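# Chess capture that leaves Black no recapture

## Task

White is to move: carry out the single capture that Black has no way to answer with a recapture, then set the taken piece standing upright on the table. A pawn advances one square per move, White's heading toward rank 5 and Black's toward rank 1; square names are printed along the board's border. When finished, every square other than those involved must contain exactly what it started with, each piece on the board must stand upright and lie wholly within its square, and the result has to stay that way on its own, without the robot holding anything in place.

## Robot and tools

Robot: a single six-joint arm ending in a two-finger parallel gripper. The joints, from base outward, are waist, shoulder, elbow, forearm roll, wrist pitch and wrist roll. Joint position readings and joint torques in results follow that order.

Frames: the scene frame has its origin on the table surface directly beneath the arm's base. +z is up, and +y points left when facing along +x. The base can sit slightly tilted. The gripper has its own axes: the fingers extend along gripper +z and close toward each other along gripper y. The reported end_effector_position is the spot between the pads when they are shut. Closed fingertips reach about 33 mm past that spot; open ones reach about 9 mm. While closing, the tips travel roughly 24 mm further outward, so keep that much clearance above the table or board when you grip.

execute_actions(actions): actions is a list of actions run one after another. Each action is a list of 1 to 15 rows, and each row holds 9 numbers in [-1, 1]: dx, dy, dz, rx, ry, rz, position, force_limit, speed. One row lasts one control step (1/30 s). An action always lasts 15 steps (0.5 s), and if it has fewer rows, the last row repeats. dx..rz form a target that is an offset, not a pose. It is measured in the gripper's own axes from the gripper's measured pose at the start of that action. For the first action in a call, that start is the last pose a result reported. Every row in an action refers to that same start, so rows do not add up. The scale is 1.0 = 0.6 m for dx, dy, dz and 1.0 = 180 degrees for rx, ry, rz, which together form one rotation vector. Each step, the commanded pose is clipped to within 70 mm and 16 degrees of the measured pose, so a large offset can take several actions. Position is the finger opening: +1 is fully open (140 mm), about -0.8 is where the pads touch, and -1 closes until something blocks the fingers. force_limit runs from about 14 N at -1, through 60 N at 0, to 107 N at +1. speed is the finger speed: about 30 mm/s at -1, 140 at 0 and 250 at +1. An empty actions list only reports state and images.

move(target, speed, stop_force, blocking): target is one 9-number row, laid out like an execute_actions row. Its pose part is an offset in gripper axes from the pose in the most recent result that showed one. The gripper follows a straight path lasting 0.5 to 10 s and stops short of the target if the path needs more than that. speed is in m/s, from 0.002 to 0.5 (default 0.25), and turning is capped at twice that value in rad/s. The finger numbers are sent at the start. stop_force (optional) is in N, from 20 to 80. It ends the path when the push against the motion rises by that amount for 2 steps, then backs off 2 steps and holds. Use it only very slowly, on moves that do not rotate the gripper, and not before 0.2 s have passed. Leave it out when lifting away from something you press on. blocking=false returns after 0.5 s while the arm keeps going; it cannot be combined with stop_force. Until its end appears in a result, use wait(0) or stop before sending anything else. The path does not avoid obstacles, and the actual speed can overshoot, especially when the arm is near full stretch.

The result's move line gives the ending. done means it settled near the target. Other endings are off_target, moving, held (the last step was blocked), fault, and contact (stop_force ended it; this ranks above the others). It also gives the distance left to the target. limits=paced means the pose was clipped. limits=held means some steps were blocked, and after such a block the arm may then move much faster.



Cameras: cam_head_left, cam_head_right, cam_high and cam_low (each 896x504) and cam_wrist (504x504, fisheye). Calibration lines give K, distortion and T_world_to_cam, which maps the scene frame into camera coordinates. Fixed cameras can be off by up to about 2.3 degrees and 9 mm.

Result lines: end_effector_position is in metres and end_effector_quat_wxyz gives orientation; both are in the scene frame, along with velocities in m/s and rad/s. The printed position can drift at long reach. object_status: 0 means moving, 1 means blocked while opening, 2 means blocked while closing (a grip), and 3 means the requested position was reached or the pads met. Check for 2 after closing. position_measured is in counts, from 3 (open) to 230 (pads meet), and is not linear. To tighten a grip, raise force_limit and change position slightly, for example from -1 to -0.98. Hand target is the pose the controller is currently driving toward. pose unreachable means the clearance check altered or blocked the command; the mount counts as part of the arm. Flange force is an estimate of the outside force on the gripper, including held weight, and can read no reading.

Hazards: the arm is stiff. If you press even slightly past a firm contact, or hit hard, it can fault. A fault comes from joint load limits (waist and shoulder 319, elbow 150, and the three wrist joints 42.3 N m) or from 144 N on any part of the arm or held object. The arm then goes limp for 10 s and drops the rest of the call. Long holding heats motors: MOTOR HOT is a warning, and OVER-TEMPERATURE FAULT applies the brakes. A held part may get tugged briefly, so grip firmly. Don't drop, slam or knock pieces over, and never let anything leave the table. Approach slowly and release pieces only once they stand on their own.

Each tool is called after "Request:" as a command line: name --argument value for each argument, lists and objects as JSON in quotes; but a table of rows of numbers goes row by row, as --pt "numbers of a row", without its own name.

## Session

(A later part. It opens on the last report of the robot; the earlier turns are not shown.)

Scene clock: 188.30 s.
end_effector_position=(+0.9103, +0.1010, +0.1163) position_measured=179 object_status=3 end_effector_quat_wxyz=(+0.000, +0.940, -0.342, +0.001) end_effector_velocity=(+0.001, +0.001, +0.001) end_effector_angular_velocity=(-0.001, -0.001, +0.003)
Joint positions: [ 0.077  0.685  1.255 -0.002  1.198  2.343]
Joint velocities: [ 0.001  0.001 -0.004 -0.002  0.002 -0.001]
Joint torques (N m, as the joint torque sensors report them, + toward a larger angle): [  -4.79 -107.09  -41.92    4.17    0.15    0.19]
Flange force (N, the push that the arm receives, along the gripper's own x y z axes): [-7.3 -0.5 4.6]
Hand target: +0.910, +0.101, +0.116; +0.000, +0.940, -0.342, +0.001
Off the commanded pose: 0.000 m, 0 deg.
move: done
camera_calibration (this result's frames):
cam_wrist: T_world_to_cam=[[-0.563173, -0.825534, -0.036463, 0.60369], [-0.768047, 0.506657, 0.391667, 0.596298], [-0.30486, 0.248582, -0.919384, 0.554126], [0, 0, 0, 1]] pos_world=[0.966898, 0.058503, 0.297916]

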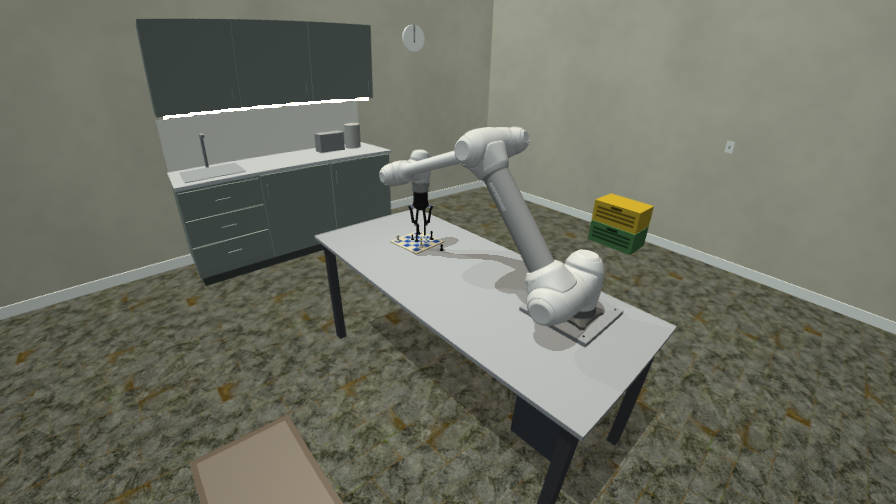

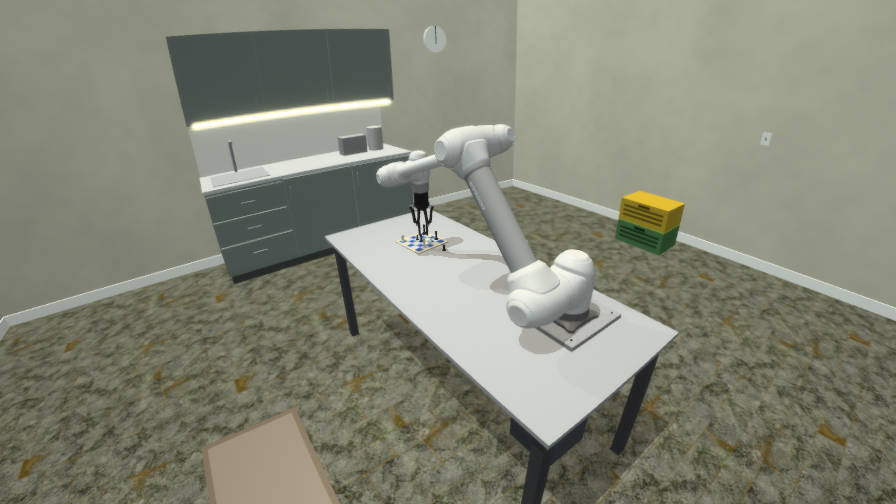

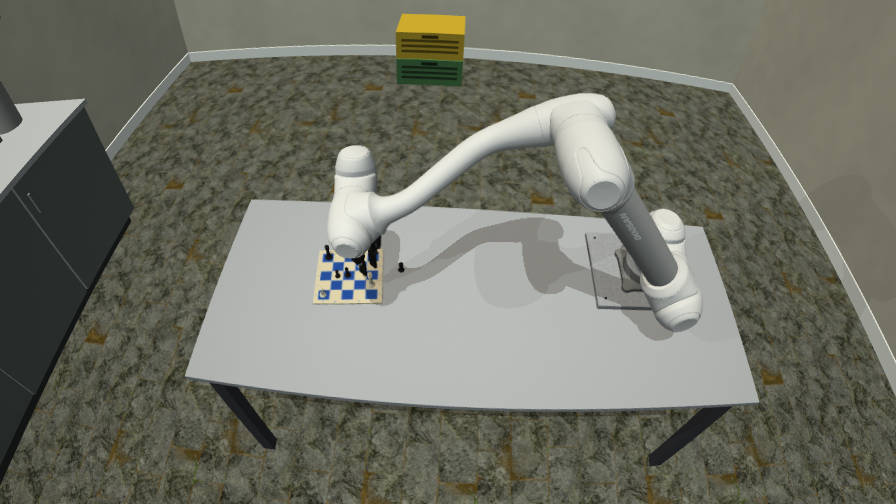

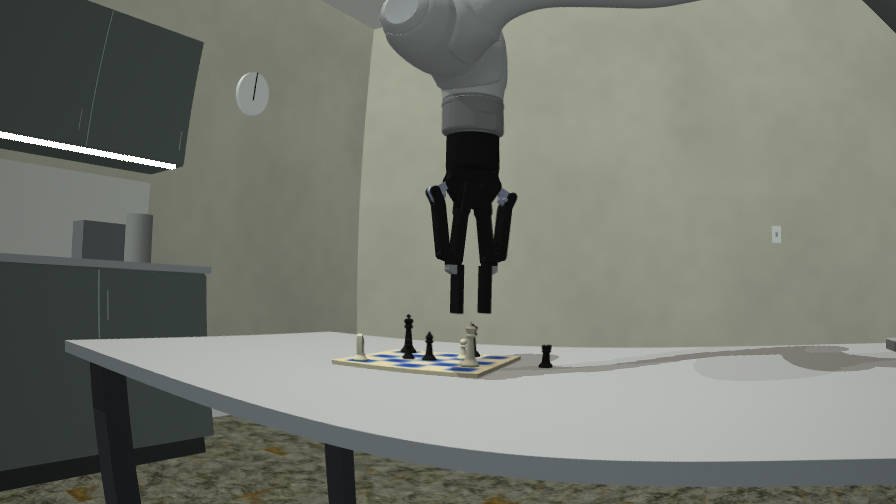

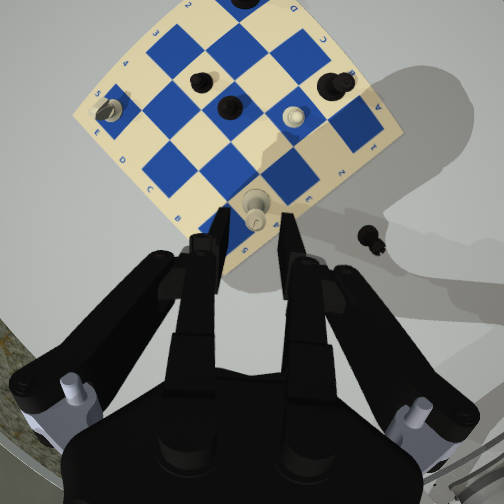

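Request:
move --target '[-0.0015, 0.0018, 0.067, 0, 0, 0, -0.4, 0.2, -0.3]' --speed 0.09

Request:
zoom_image --camera "cam_wrist" --region '[185, 145, 325, 285]'

Request:
zoom_image --camera "cam_low" --region '[410, 270, 520, 380]'

Scene clock: 204.87 s.
end_effector_position=(+0.9090, +0.1007, +0.0761) position_measured=179 object_status=3 end_effector_quat_wxyz=(+0.000, +0.940, -0.342, +0.001) end_effector_velocity=(+0.001, -0.001, -0.000) end_effector_angular_velocity=(-0.000, -0.001, -0.001)
Joint positions: [ 0.076  0.709  1.29  -0.002  1.138  2.343]
Joint velocities: [-0.001  0.    -0.001 -0.    -0.001  0.   ]
Joint torques (N m, as the joint torque sensors report them, + toward a larger angle): [  -2.01 -107.78  -40.49    3.78    0.25    0.38]
Flange force (N, the push that the arm receives, along the gripper's own x y z axes): [-4.4 1.2 4.0]
Hand target: +0.909, +0.101, +0.076; +0.000, +0.940, -0.342, +0.001
Off the commanded pose: 0.000 m, 0 deg.
move: done
camera_calibration (this result's frames):
cam_wrist: T_world_to_cam=[[-0.563195, -0.825519, -0.0364631, 0.601249], [-0.768051, 0.506691, 0.391615, 0.611198], [-0.30481, 0.248561, -0.919406, 0.516868], [0, 0, 0, 1]] pos_world=[0.965598, 0.0581807, 0.257781]

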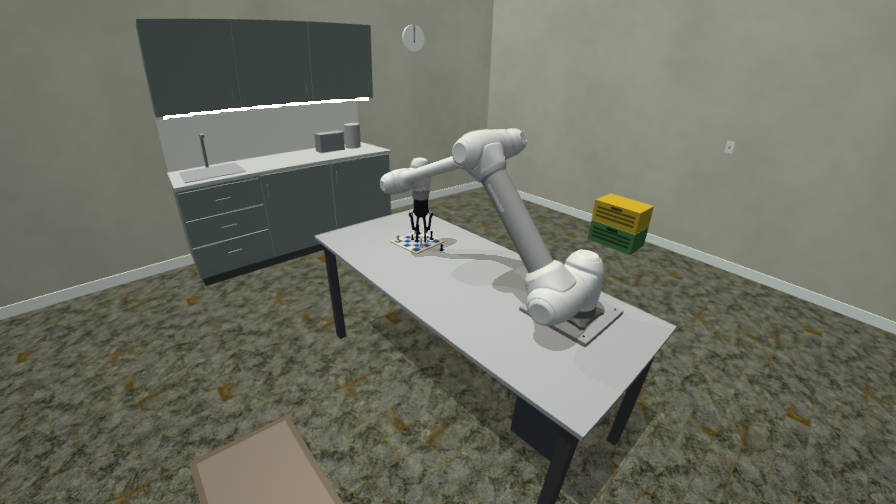

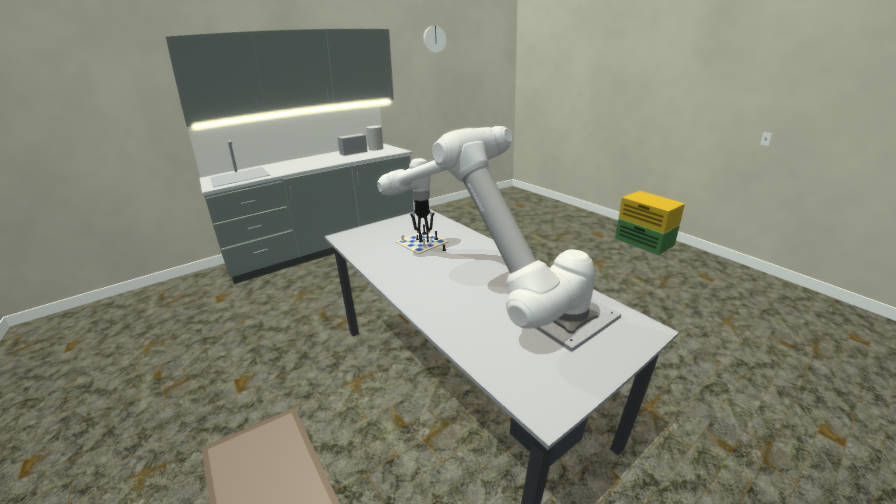

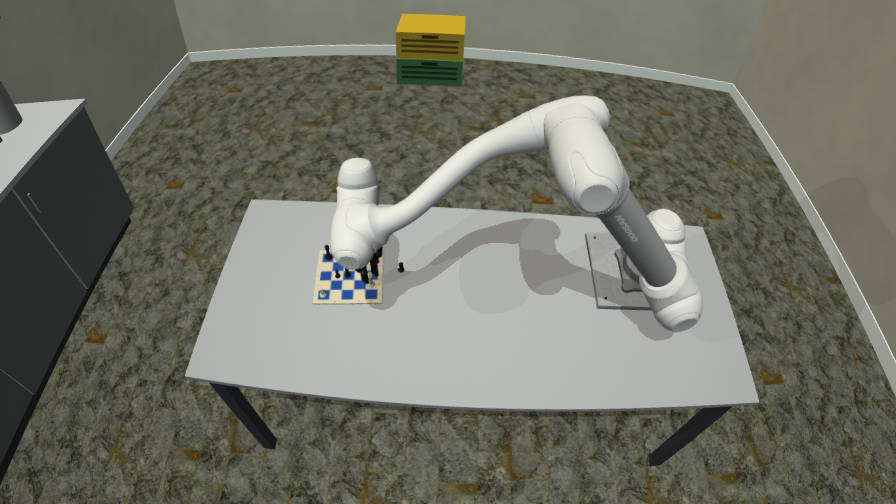

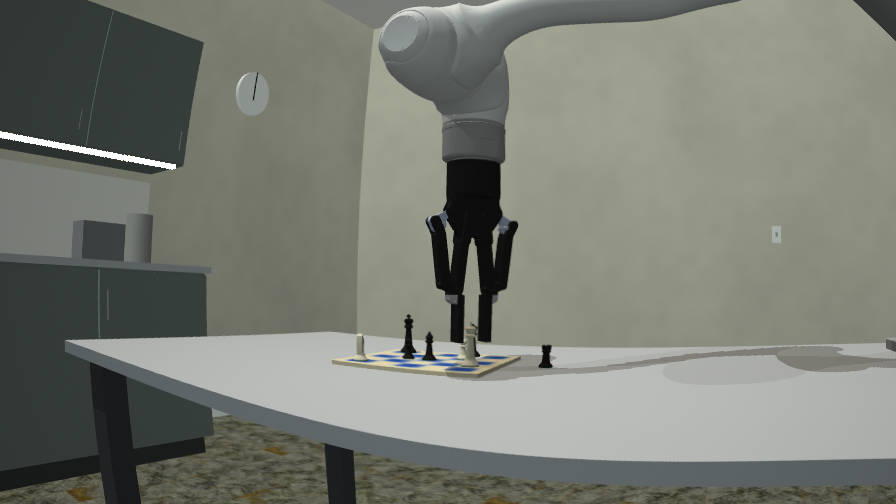

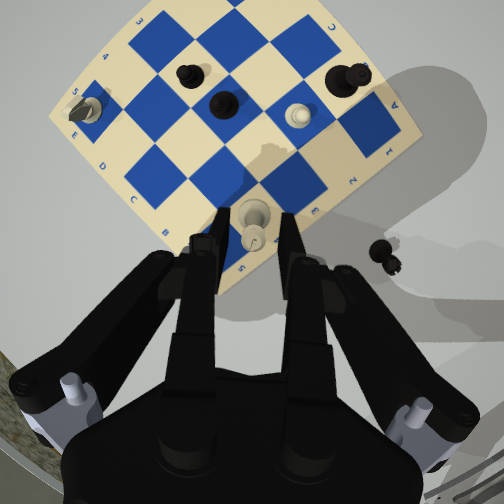

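Region (185, 145, 325, 285) of cam_wrist's 504x504 image, scaled by 3.600, with more detail than that image has.

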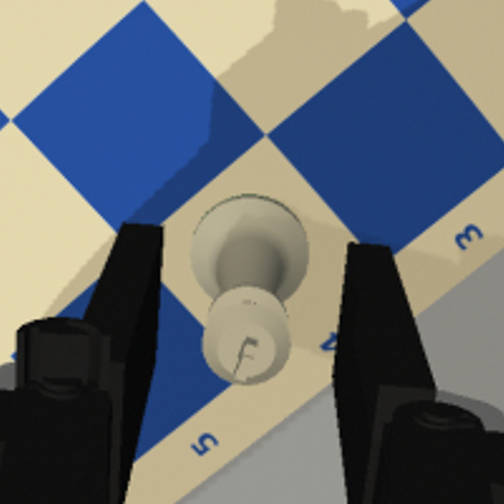

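Region (410, 270, 520, 380) of cam_low's 896x504 image, scaled by 4.582, with more detail than that image has.

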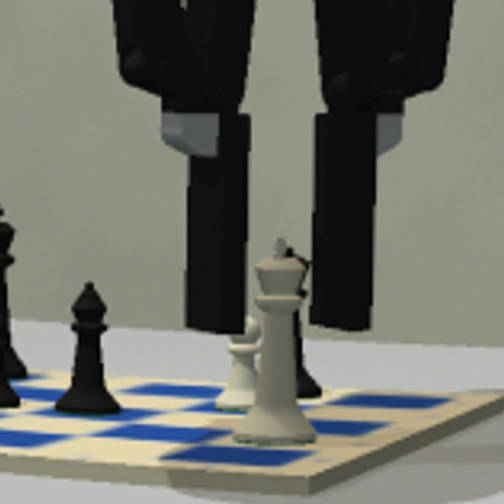

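Request:
execute_actions --actions '[[[0,0,0,0,0,0,-1,0.3,-0.3]]]'

Request:
zoom_image --camera "cam_low" --region '[410, 270, 520, 380]'

Scene clock: 215.77 s.
end_effector_position=(+0.9089, +0.1007, +0.0760) position_measured=215 object_status=0 end_effector_quat_wxyz=(+0.000, +0.940, -0.342, +0.001) end_effector_velocity=(-0.001, +0.001, +0.001) end_effector_angular_velocity=(-0.000, +0.001, +0.001)
Joint positions: [ 0.076  0.709  1.29  -0.002  1.138  2.343]
Joint velocities: [ 0.001 -0.001  0.001  0.     0.001  0.   ]
Joint torques (N m, as the joint torque sensors report them, + toward a larger angle): [  -3.86 -104.41  -38.15    3.54    0.22    0.44]
Flange force (N, the push that the arm receives, along the gripper's own x y z axes): [-4.7 -0.6 -0.2]
Hand target: +0.909, +0.101, +0.076; +0.000, +0.940, -0.342, +0.001
Off the commanded pose: 0.000 m, 0 deg.
camera_calibration (this result's frames):
cam_wrist: T_world_to_cam=[[-0.563197, -0.825519, -0.0364355, 0.601234], [-0.768033, 0.506692, 0.391648, 0.611197], [-0.304851, 0.248558, -0.919394, 0.516841], [0, 0, 0, 1]] pos_world=[0.965592, 0.0581765, 0.257712]

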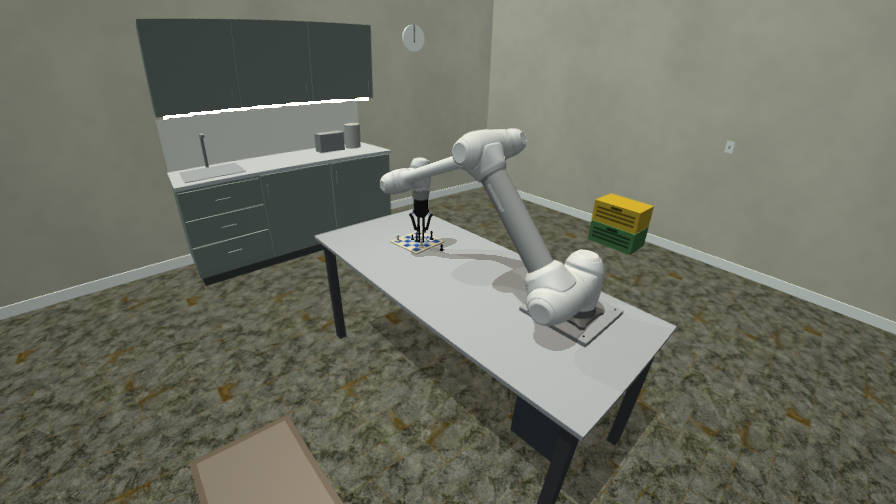

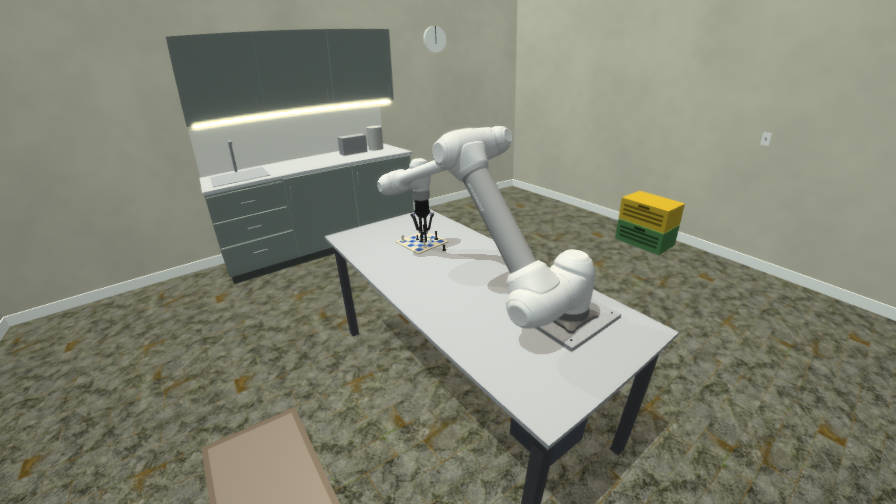

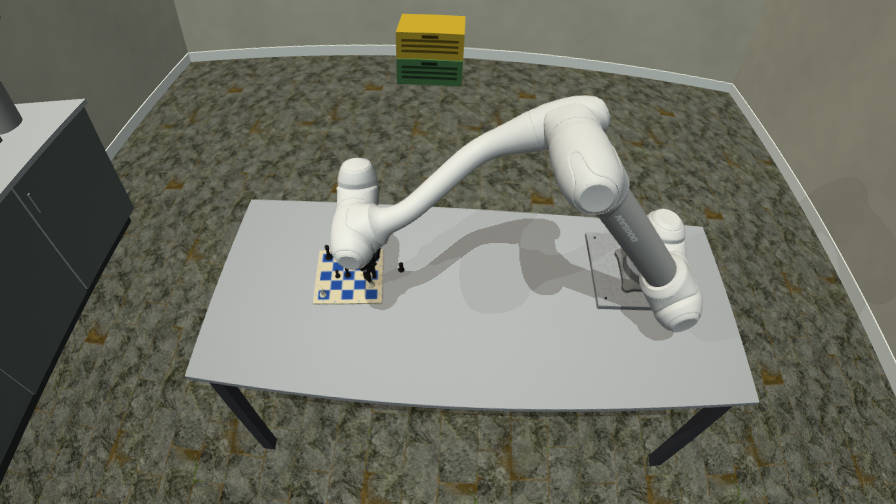

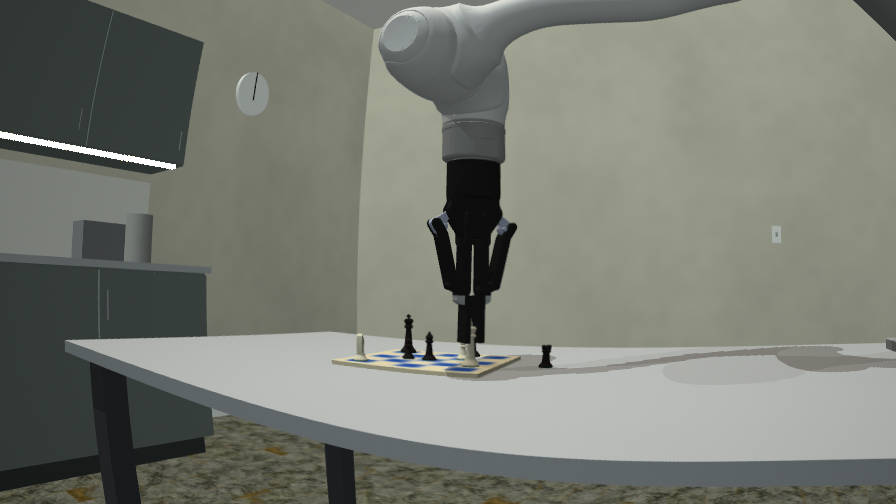

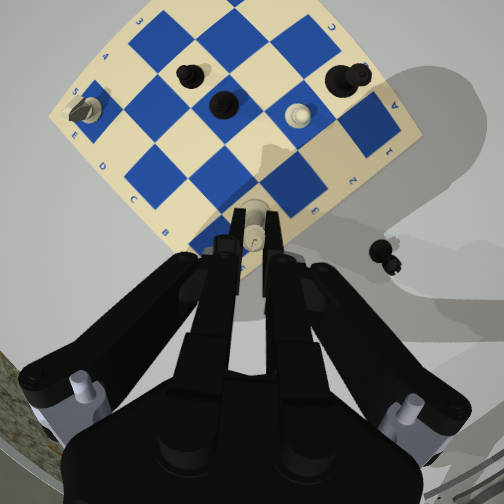

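Region (410, 270, 520, 380) of cam_low's 896x504 image, scaled by 4.582, with more detail than that image has.

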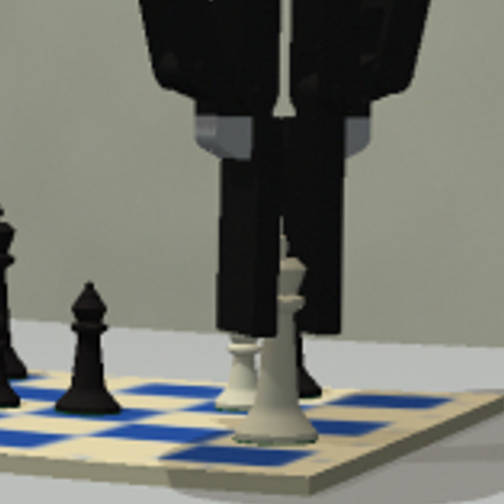

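Request:
move --target '[0, 0, -0.016, 0, 0, 0, -1, 0.3, -0.3]' --speed 0.05

Request:
move --target '[0.0874, 0.0007, 0.009, 0, 0, 0, -1, 0.3, -0.3]' --speed 0.1

Request:
zoom_image --camera "cam_wrist" --region '[185, 145, 325, 285]'

Request:
zoom_image --camera "cam_low" --region '[410, 270, 520, 380]'

Scene clock: 222.10 s.
end_effector_position=(+0.9089, +0.1007, +0.0856) position_measured=215 object_status=2 end_effector_quat_wxyz=(+0.000, +0.940, -0.342, +0.001) end_effector_velocity=(-0.000, +0.001, -0.001) end_effector_angular_velocity=(+0.000, +0.002, -0.002)
Joint positions: [ 0.076  0.703  1.283 -0.002  1.152  2.343]
Joint velocities: [ 0.001  0.002 -0.001  0.     0.001  0.003]
Joint torques (N m, as the joint torque sensors report them, + toward a larger angle): [  -3.12 -106.54  -40.04    3.86   -0.12    0.31]
Flange force (N, the push that the arm receives, along the gripper's own x y z axes): [-4.0 -0.3 3.1]
Hand target: +0.909, +0.101, +0.086; +0.000, +0.940, -0.342, +0.001
Off the commanded pose: 0.000 m, 0 deg.
move: done
camera_calibration (this result's frames):
cam_wrist: T_world_to_cam=[[-0.563222, -0.825502, -0.0364194, 0.601578], [-0.768015, 0.506721, 0.391646, 0.607428], [-0.30485, 0.248554, -0.919395, 0.525626], [0, 0, 0, 1]] pos_world=[0.965573, 0.0581613, 0.26727]

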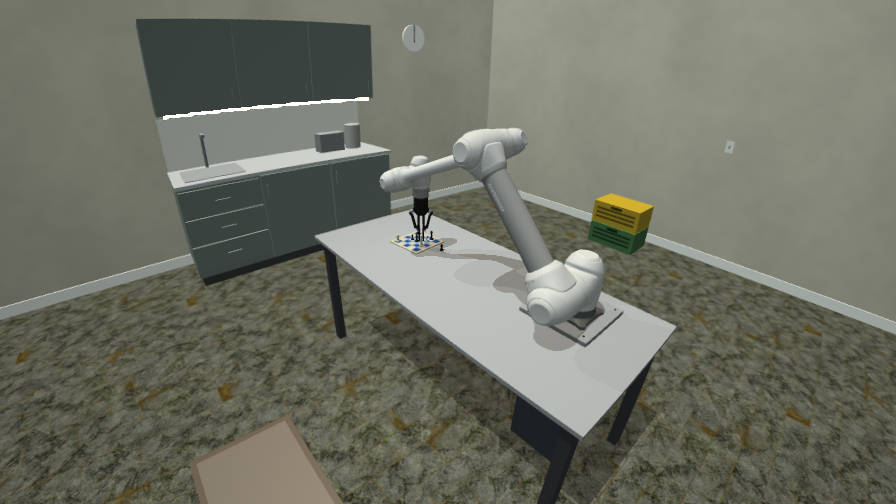

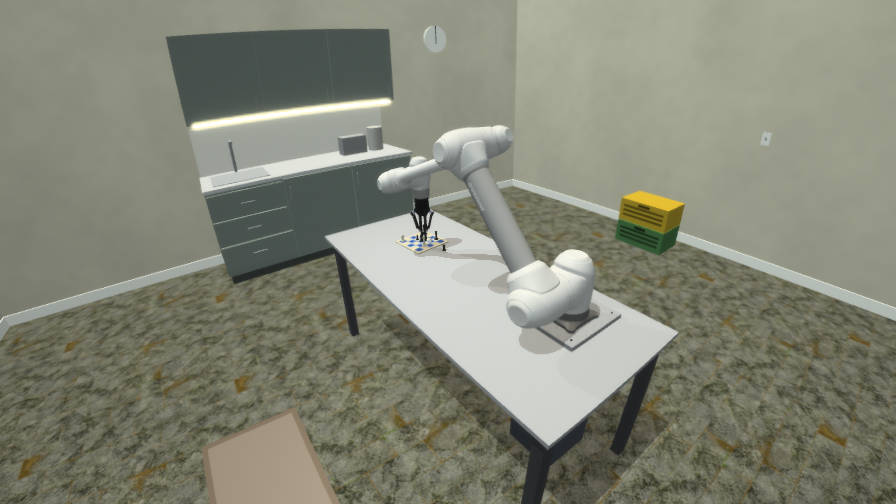

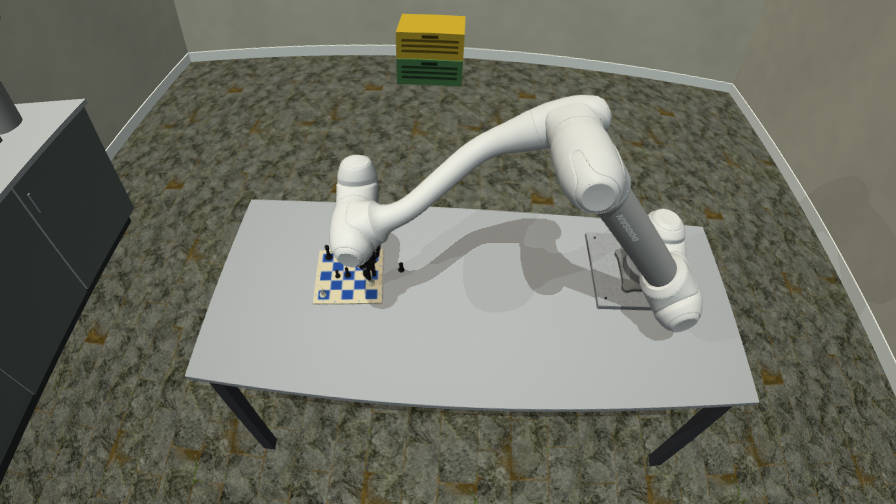

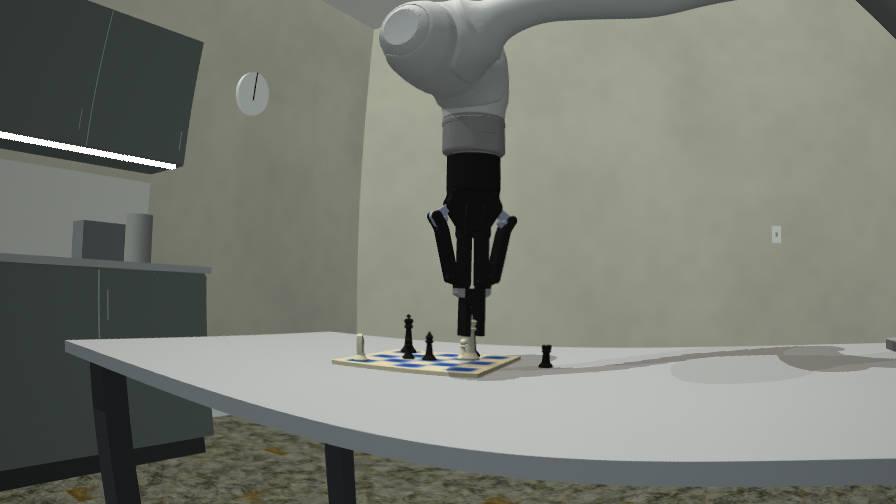

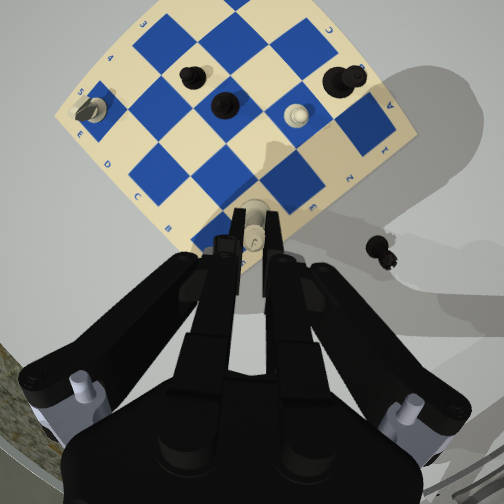

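Scene clock: 223.00 s.
end_effector_position=(+0.9489, +0.0668, +0.0804) position_measured=215 object_status=2 end_effector_quat_wxyz=(+0.000, +0.940, -0.342, +0.001) end_effector_velocity=(+0.001, -0.001, -0.000) end_effector_angular_velocity=(+0.000, +0.000, -0.001)
Joint positions: [ 0.038  0.764  1.182 -0.002  1.191  2.304]
Joint velocities: [-0.001  0.001 -0.002  0.     0.001 -0.   ]
Joint torques (N m, as the joint torque sensors report them, + toward a larger angle): [  -2.98 -113.22  -40.39    4.2     0.14    0.26]
Flange force (N, the push that the arm receives, along the gripper's own x y z axes): [-2.7 -1.7 3.2]
Hand target: +0.949, +0.067, +0.080; +0.000, +0.940, -0.342, +0.001
Off the commanded pose: 0.000 m, 0 deg.
move: done
camera_calibration (this result's frames):
cam_wrist: T_world_to_cam=[[-0.563169, -0.82554, -0.0363958, 0.595852], [-0.768068, 0.5067, 0.391569, 0.657415], [-0.304814, 0.248474, -0.919429, 0.54139], [0, 0, 0, 1]] pos_world=[1.00553, 0.0242649, 0.262033]

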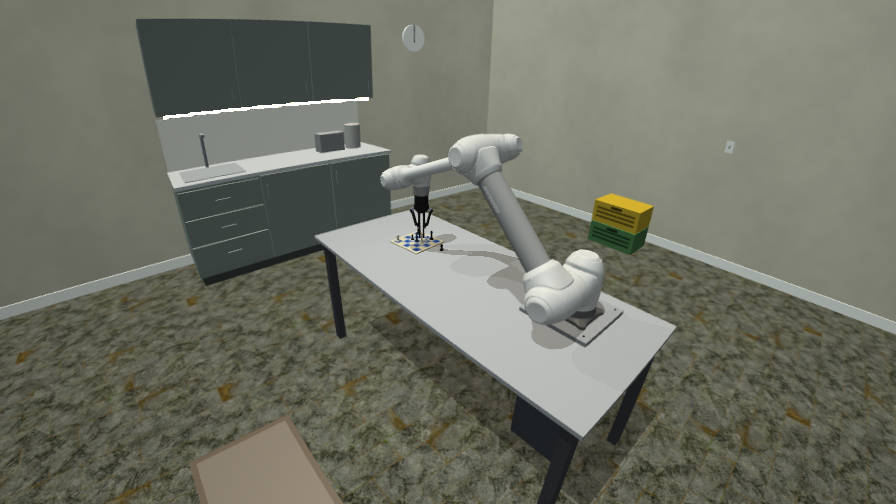

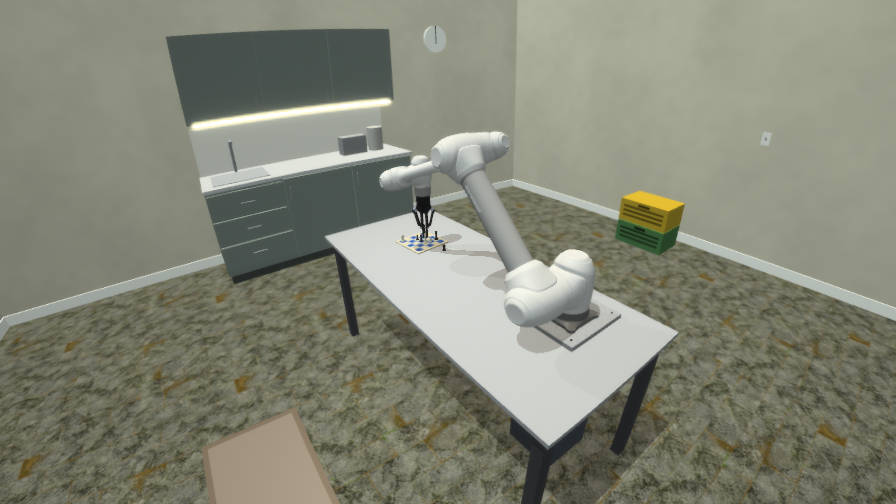

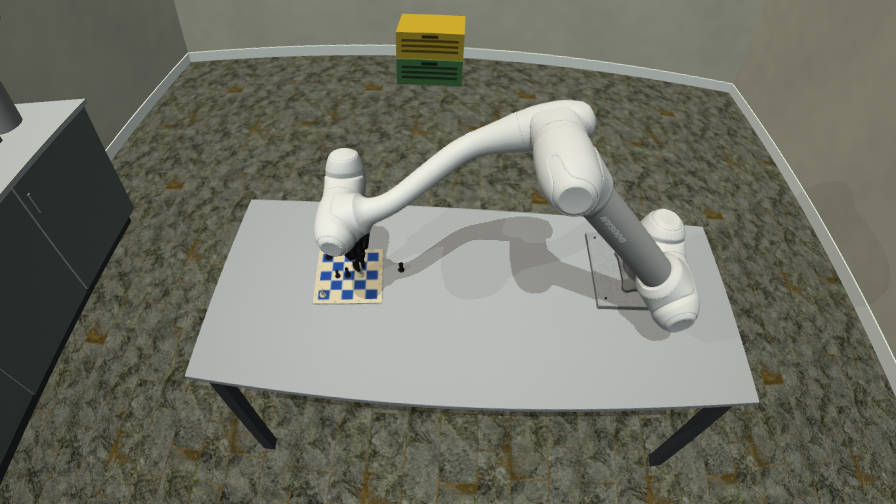

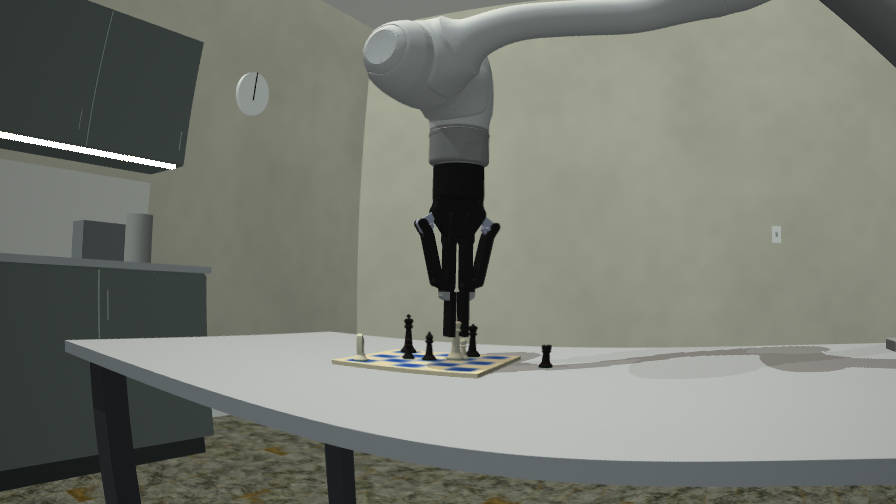

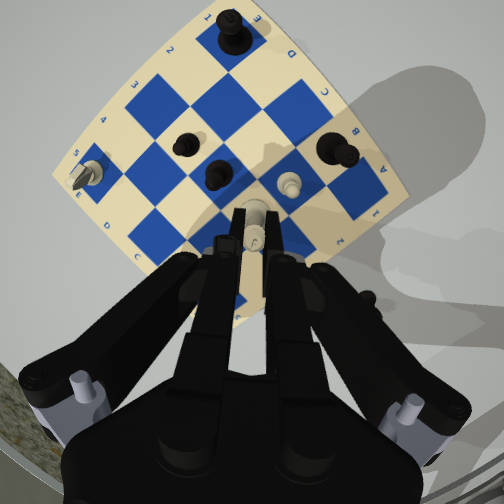

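Region (185, 145, 325, 285) of cam_wrist's 504x504 image, scaled by 3.600, with more detail than that image has.

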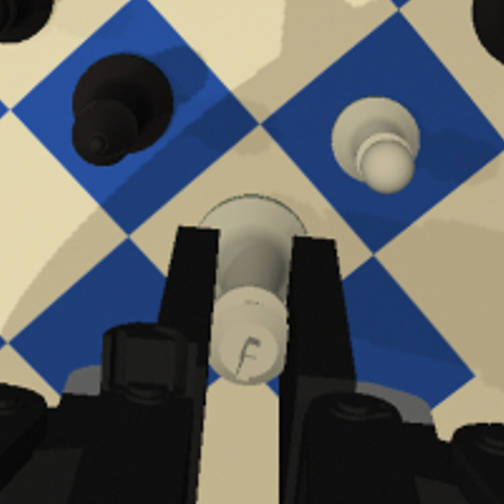

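Region (410, 270, 520, 380) of cam_low's 896x504 image, scaled by 4.582, with more detail than that image has.

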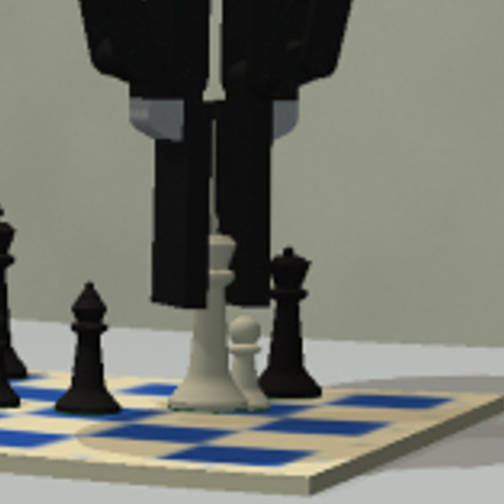

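Request:
move --target '[0, 0, 0.0069, 0, 0, 0, -1, 0.3, -0.3]' --speed 0.008 --stop_force 20

Scene clock: 227.77 s.
end_effector_position=(+0.9489, +0.0667, +0.0763) position_measured=215 object_status=2 end_effector_quat_wxyz=(+0.000, +0.940, -0.342, +0.001) end_effector_velocity=(-0.000, +0.000, +0.001) end_effector_angular_velocity=(-0.000, -0.001, +0.001)
Joint positions: [ 0.038  0.767  1.185 -0.002  1.185  2.304]
Joint velocities: [ 0.    -0.001  0.001 -0.    -0.001 -0.   ]
Joint torques (N m, as the joint torque sensors report them, + toward a larger angle): [  -2.36 -112.66  -39.65    3.74   -0.04    0.25]
Flange force (N, the push that the arm receives, along the gripper's own x y z axes): [-1.4 -1.7 1.9]
Hand target: +0.949, +0.067, +0.076; +0.000, +0.940, -0.342, +0.001
Off the commanded pose: 0.000 m, 0 deg.
move: done
camera_calibration (this result's frames):
cam_wrist: T_world_to_cam=[[-0.563189, -0.825524, -0.036434, 0.595709], [-0.768063, 0.506706, 0.391572, 0.65904], [-0.304791, 0.248513, -0.919426, 0.537615], [0, 0, 0, 1]] pos_world=[1.00554, 0.0242289, 0.257939]

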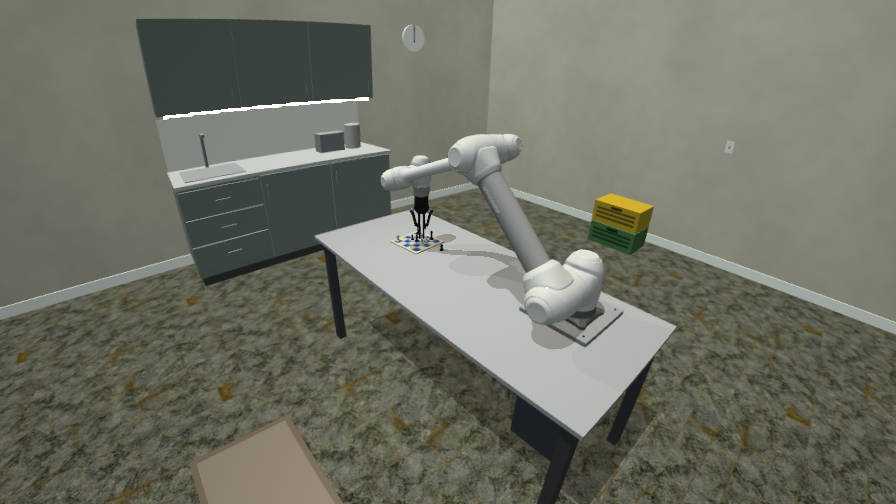

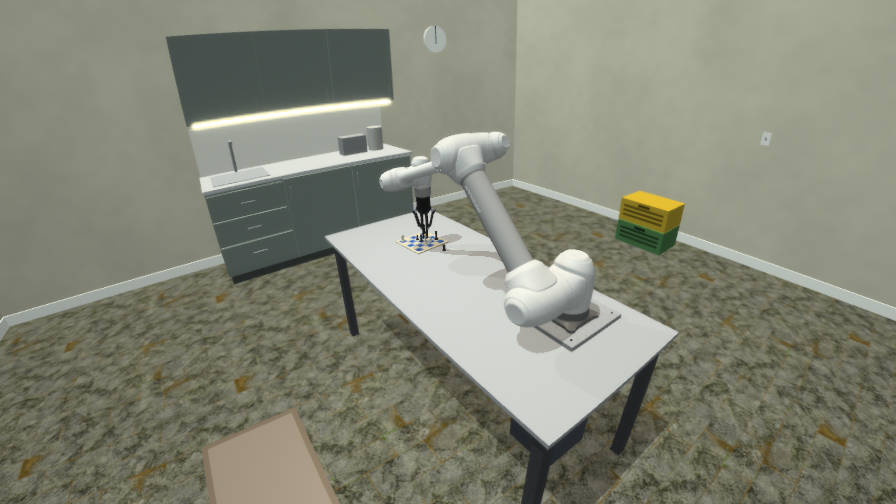

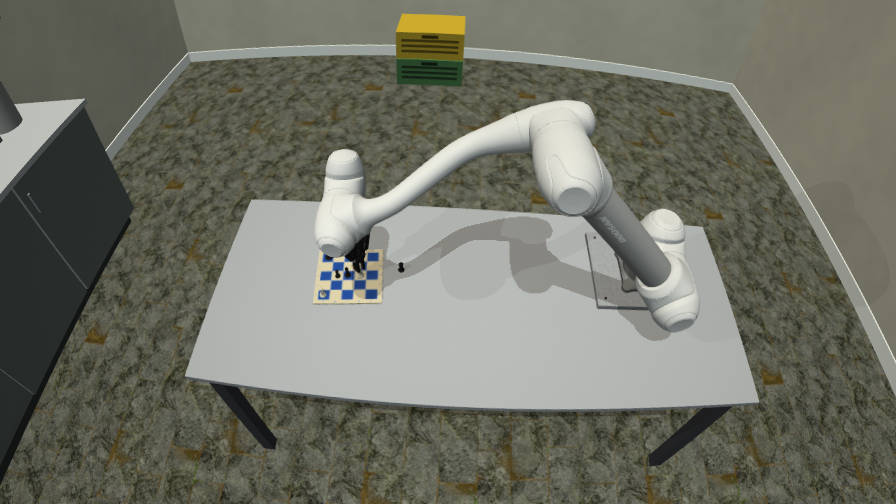

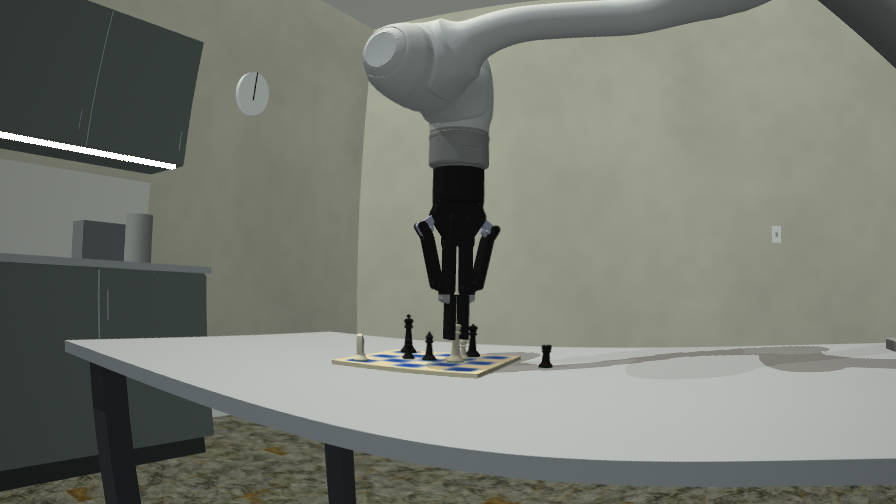

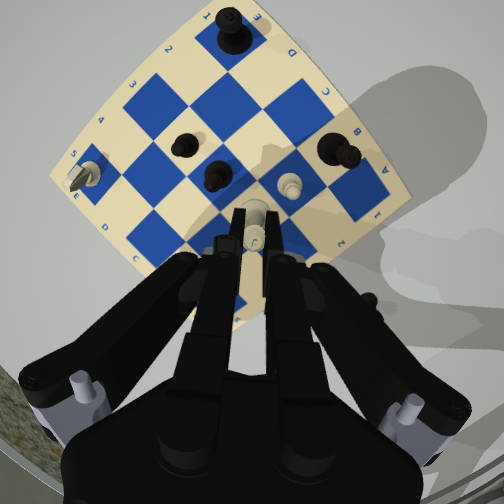

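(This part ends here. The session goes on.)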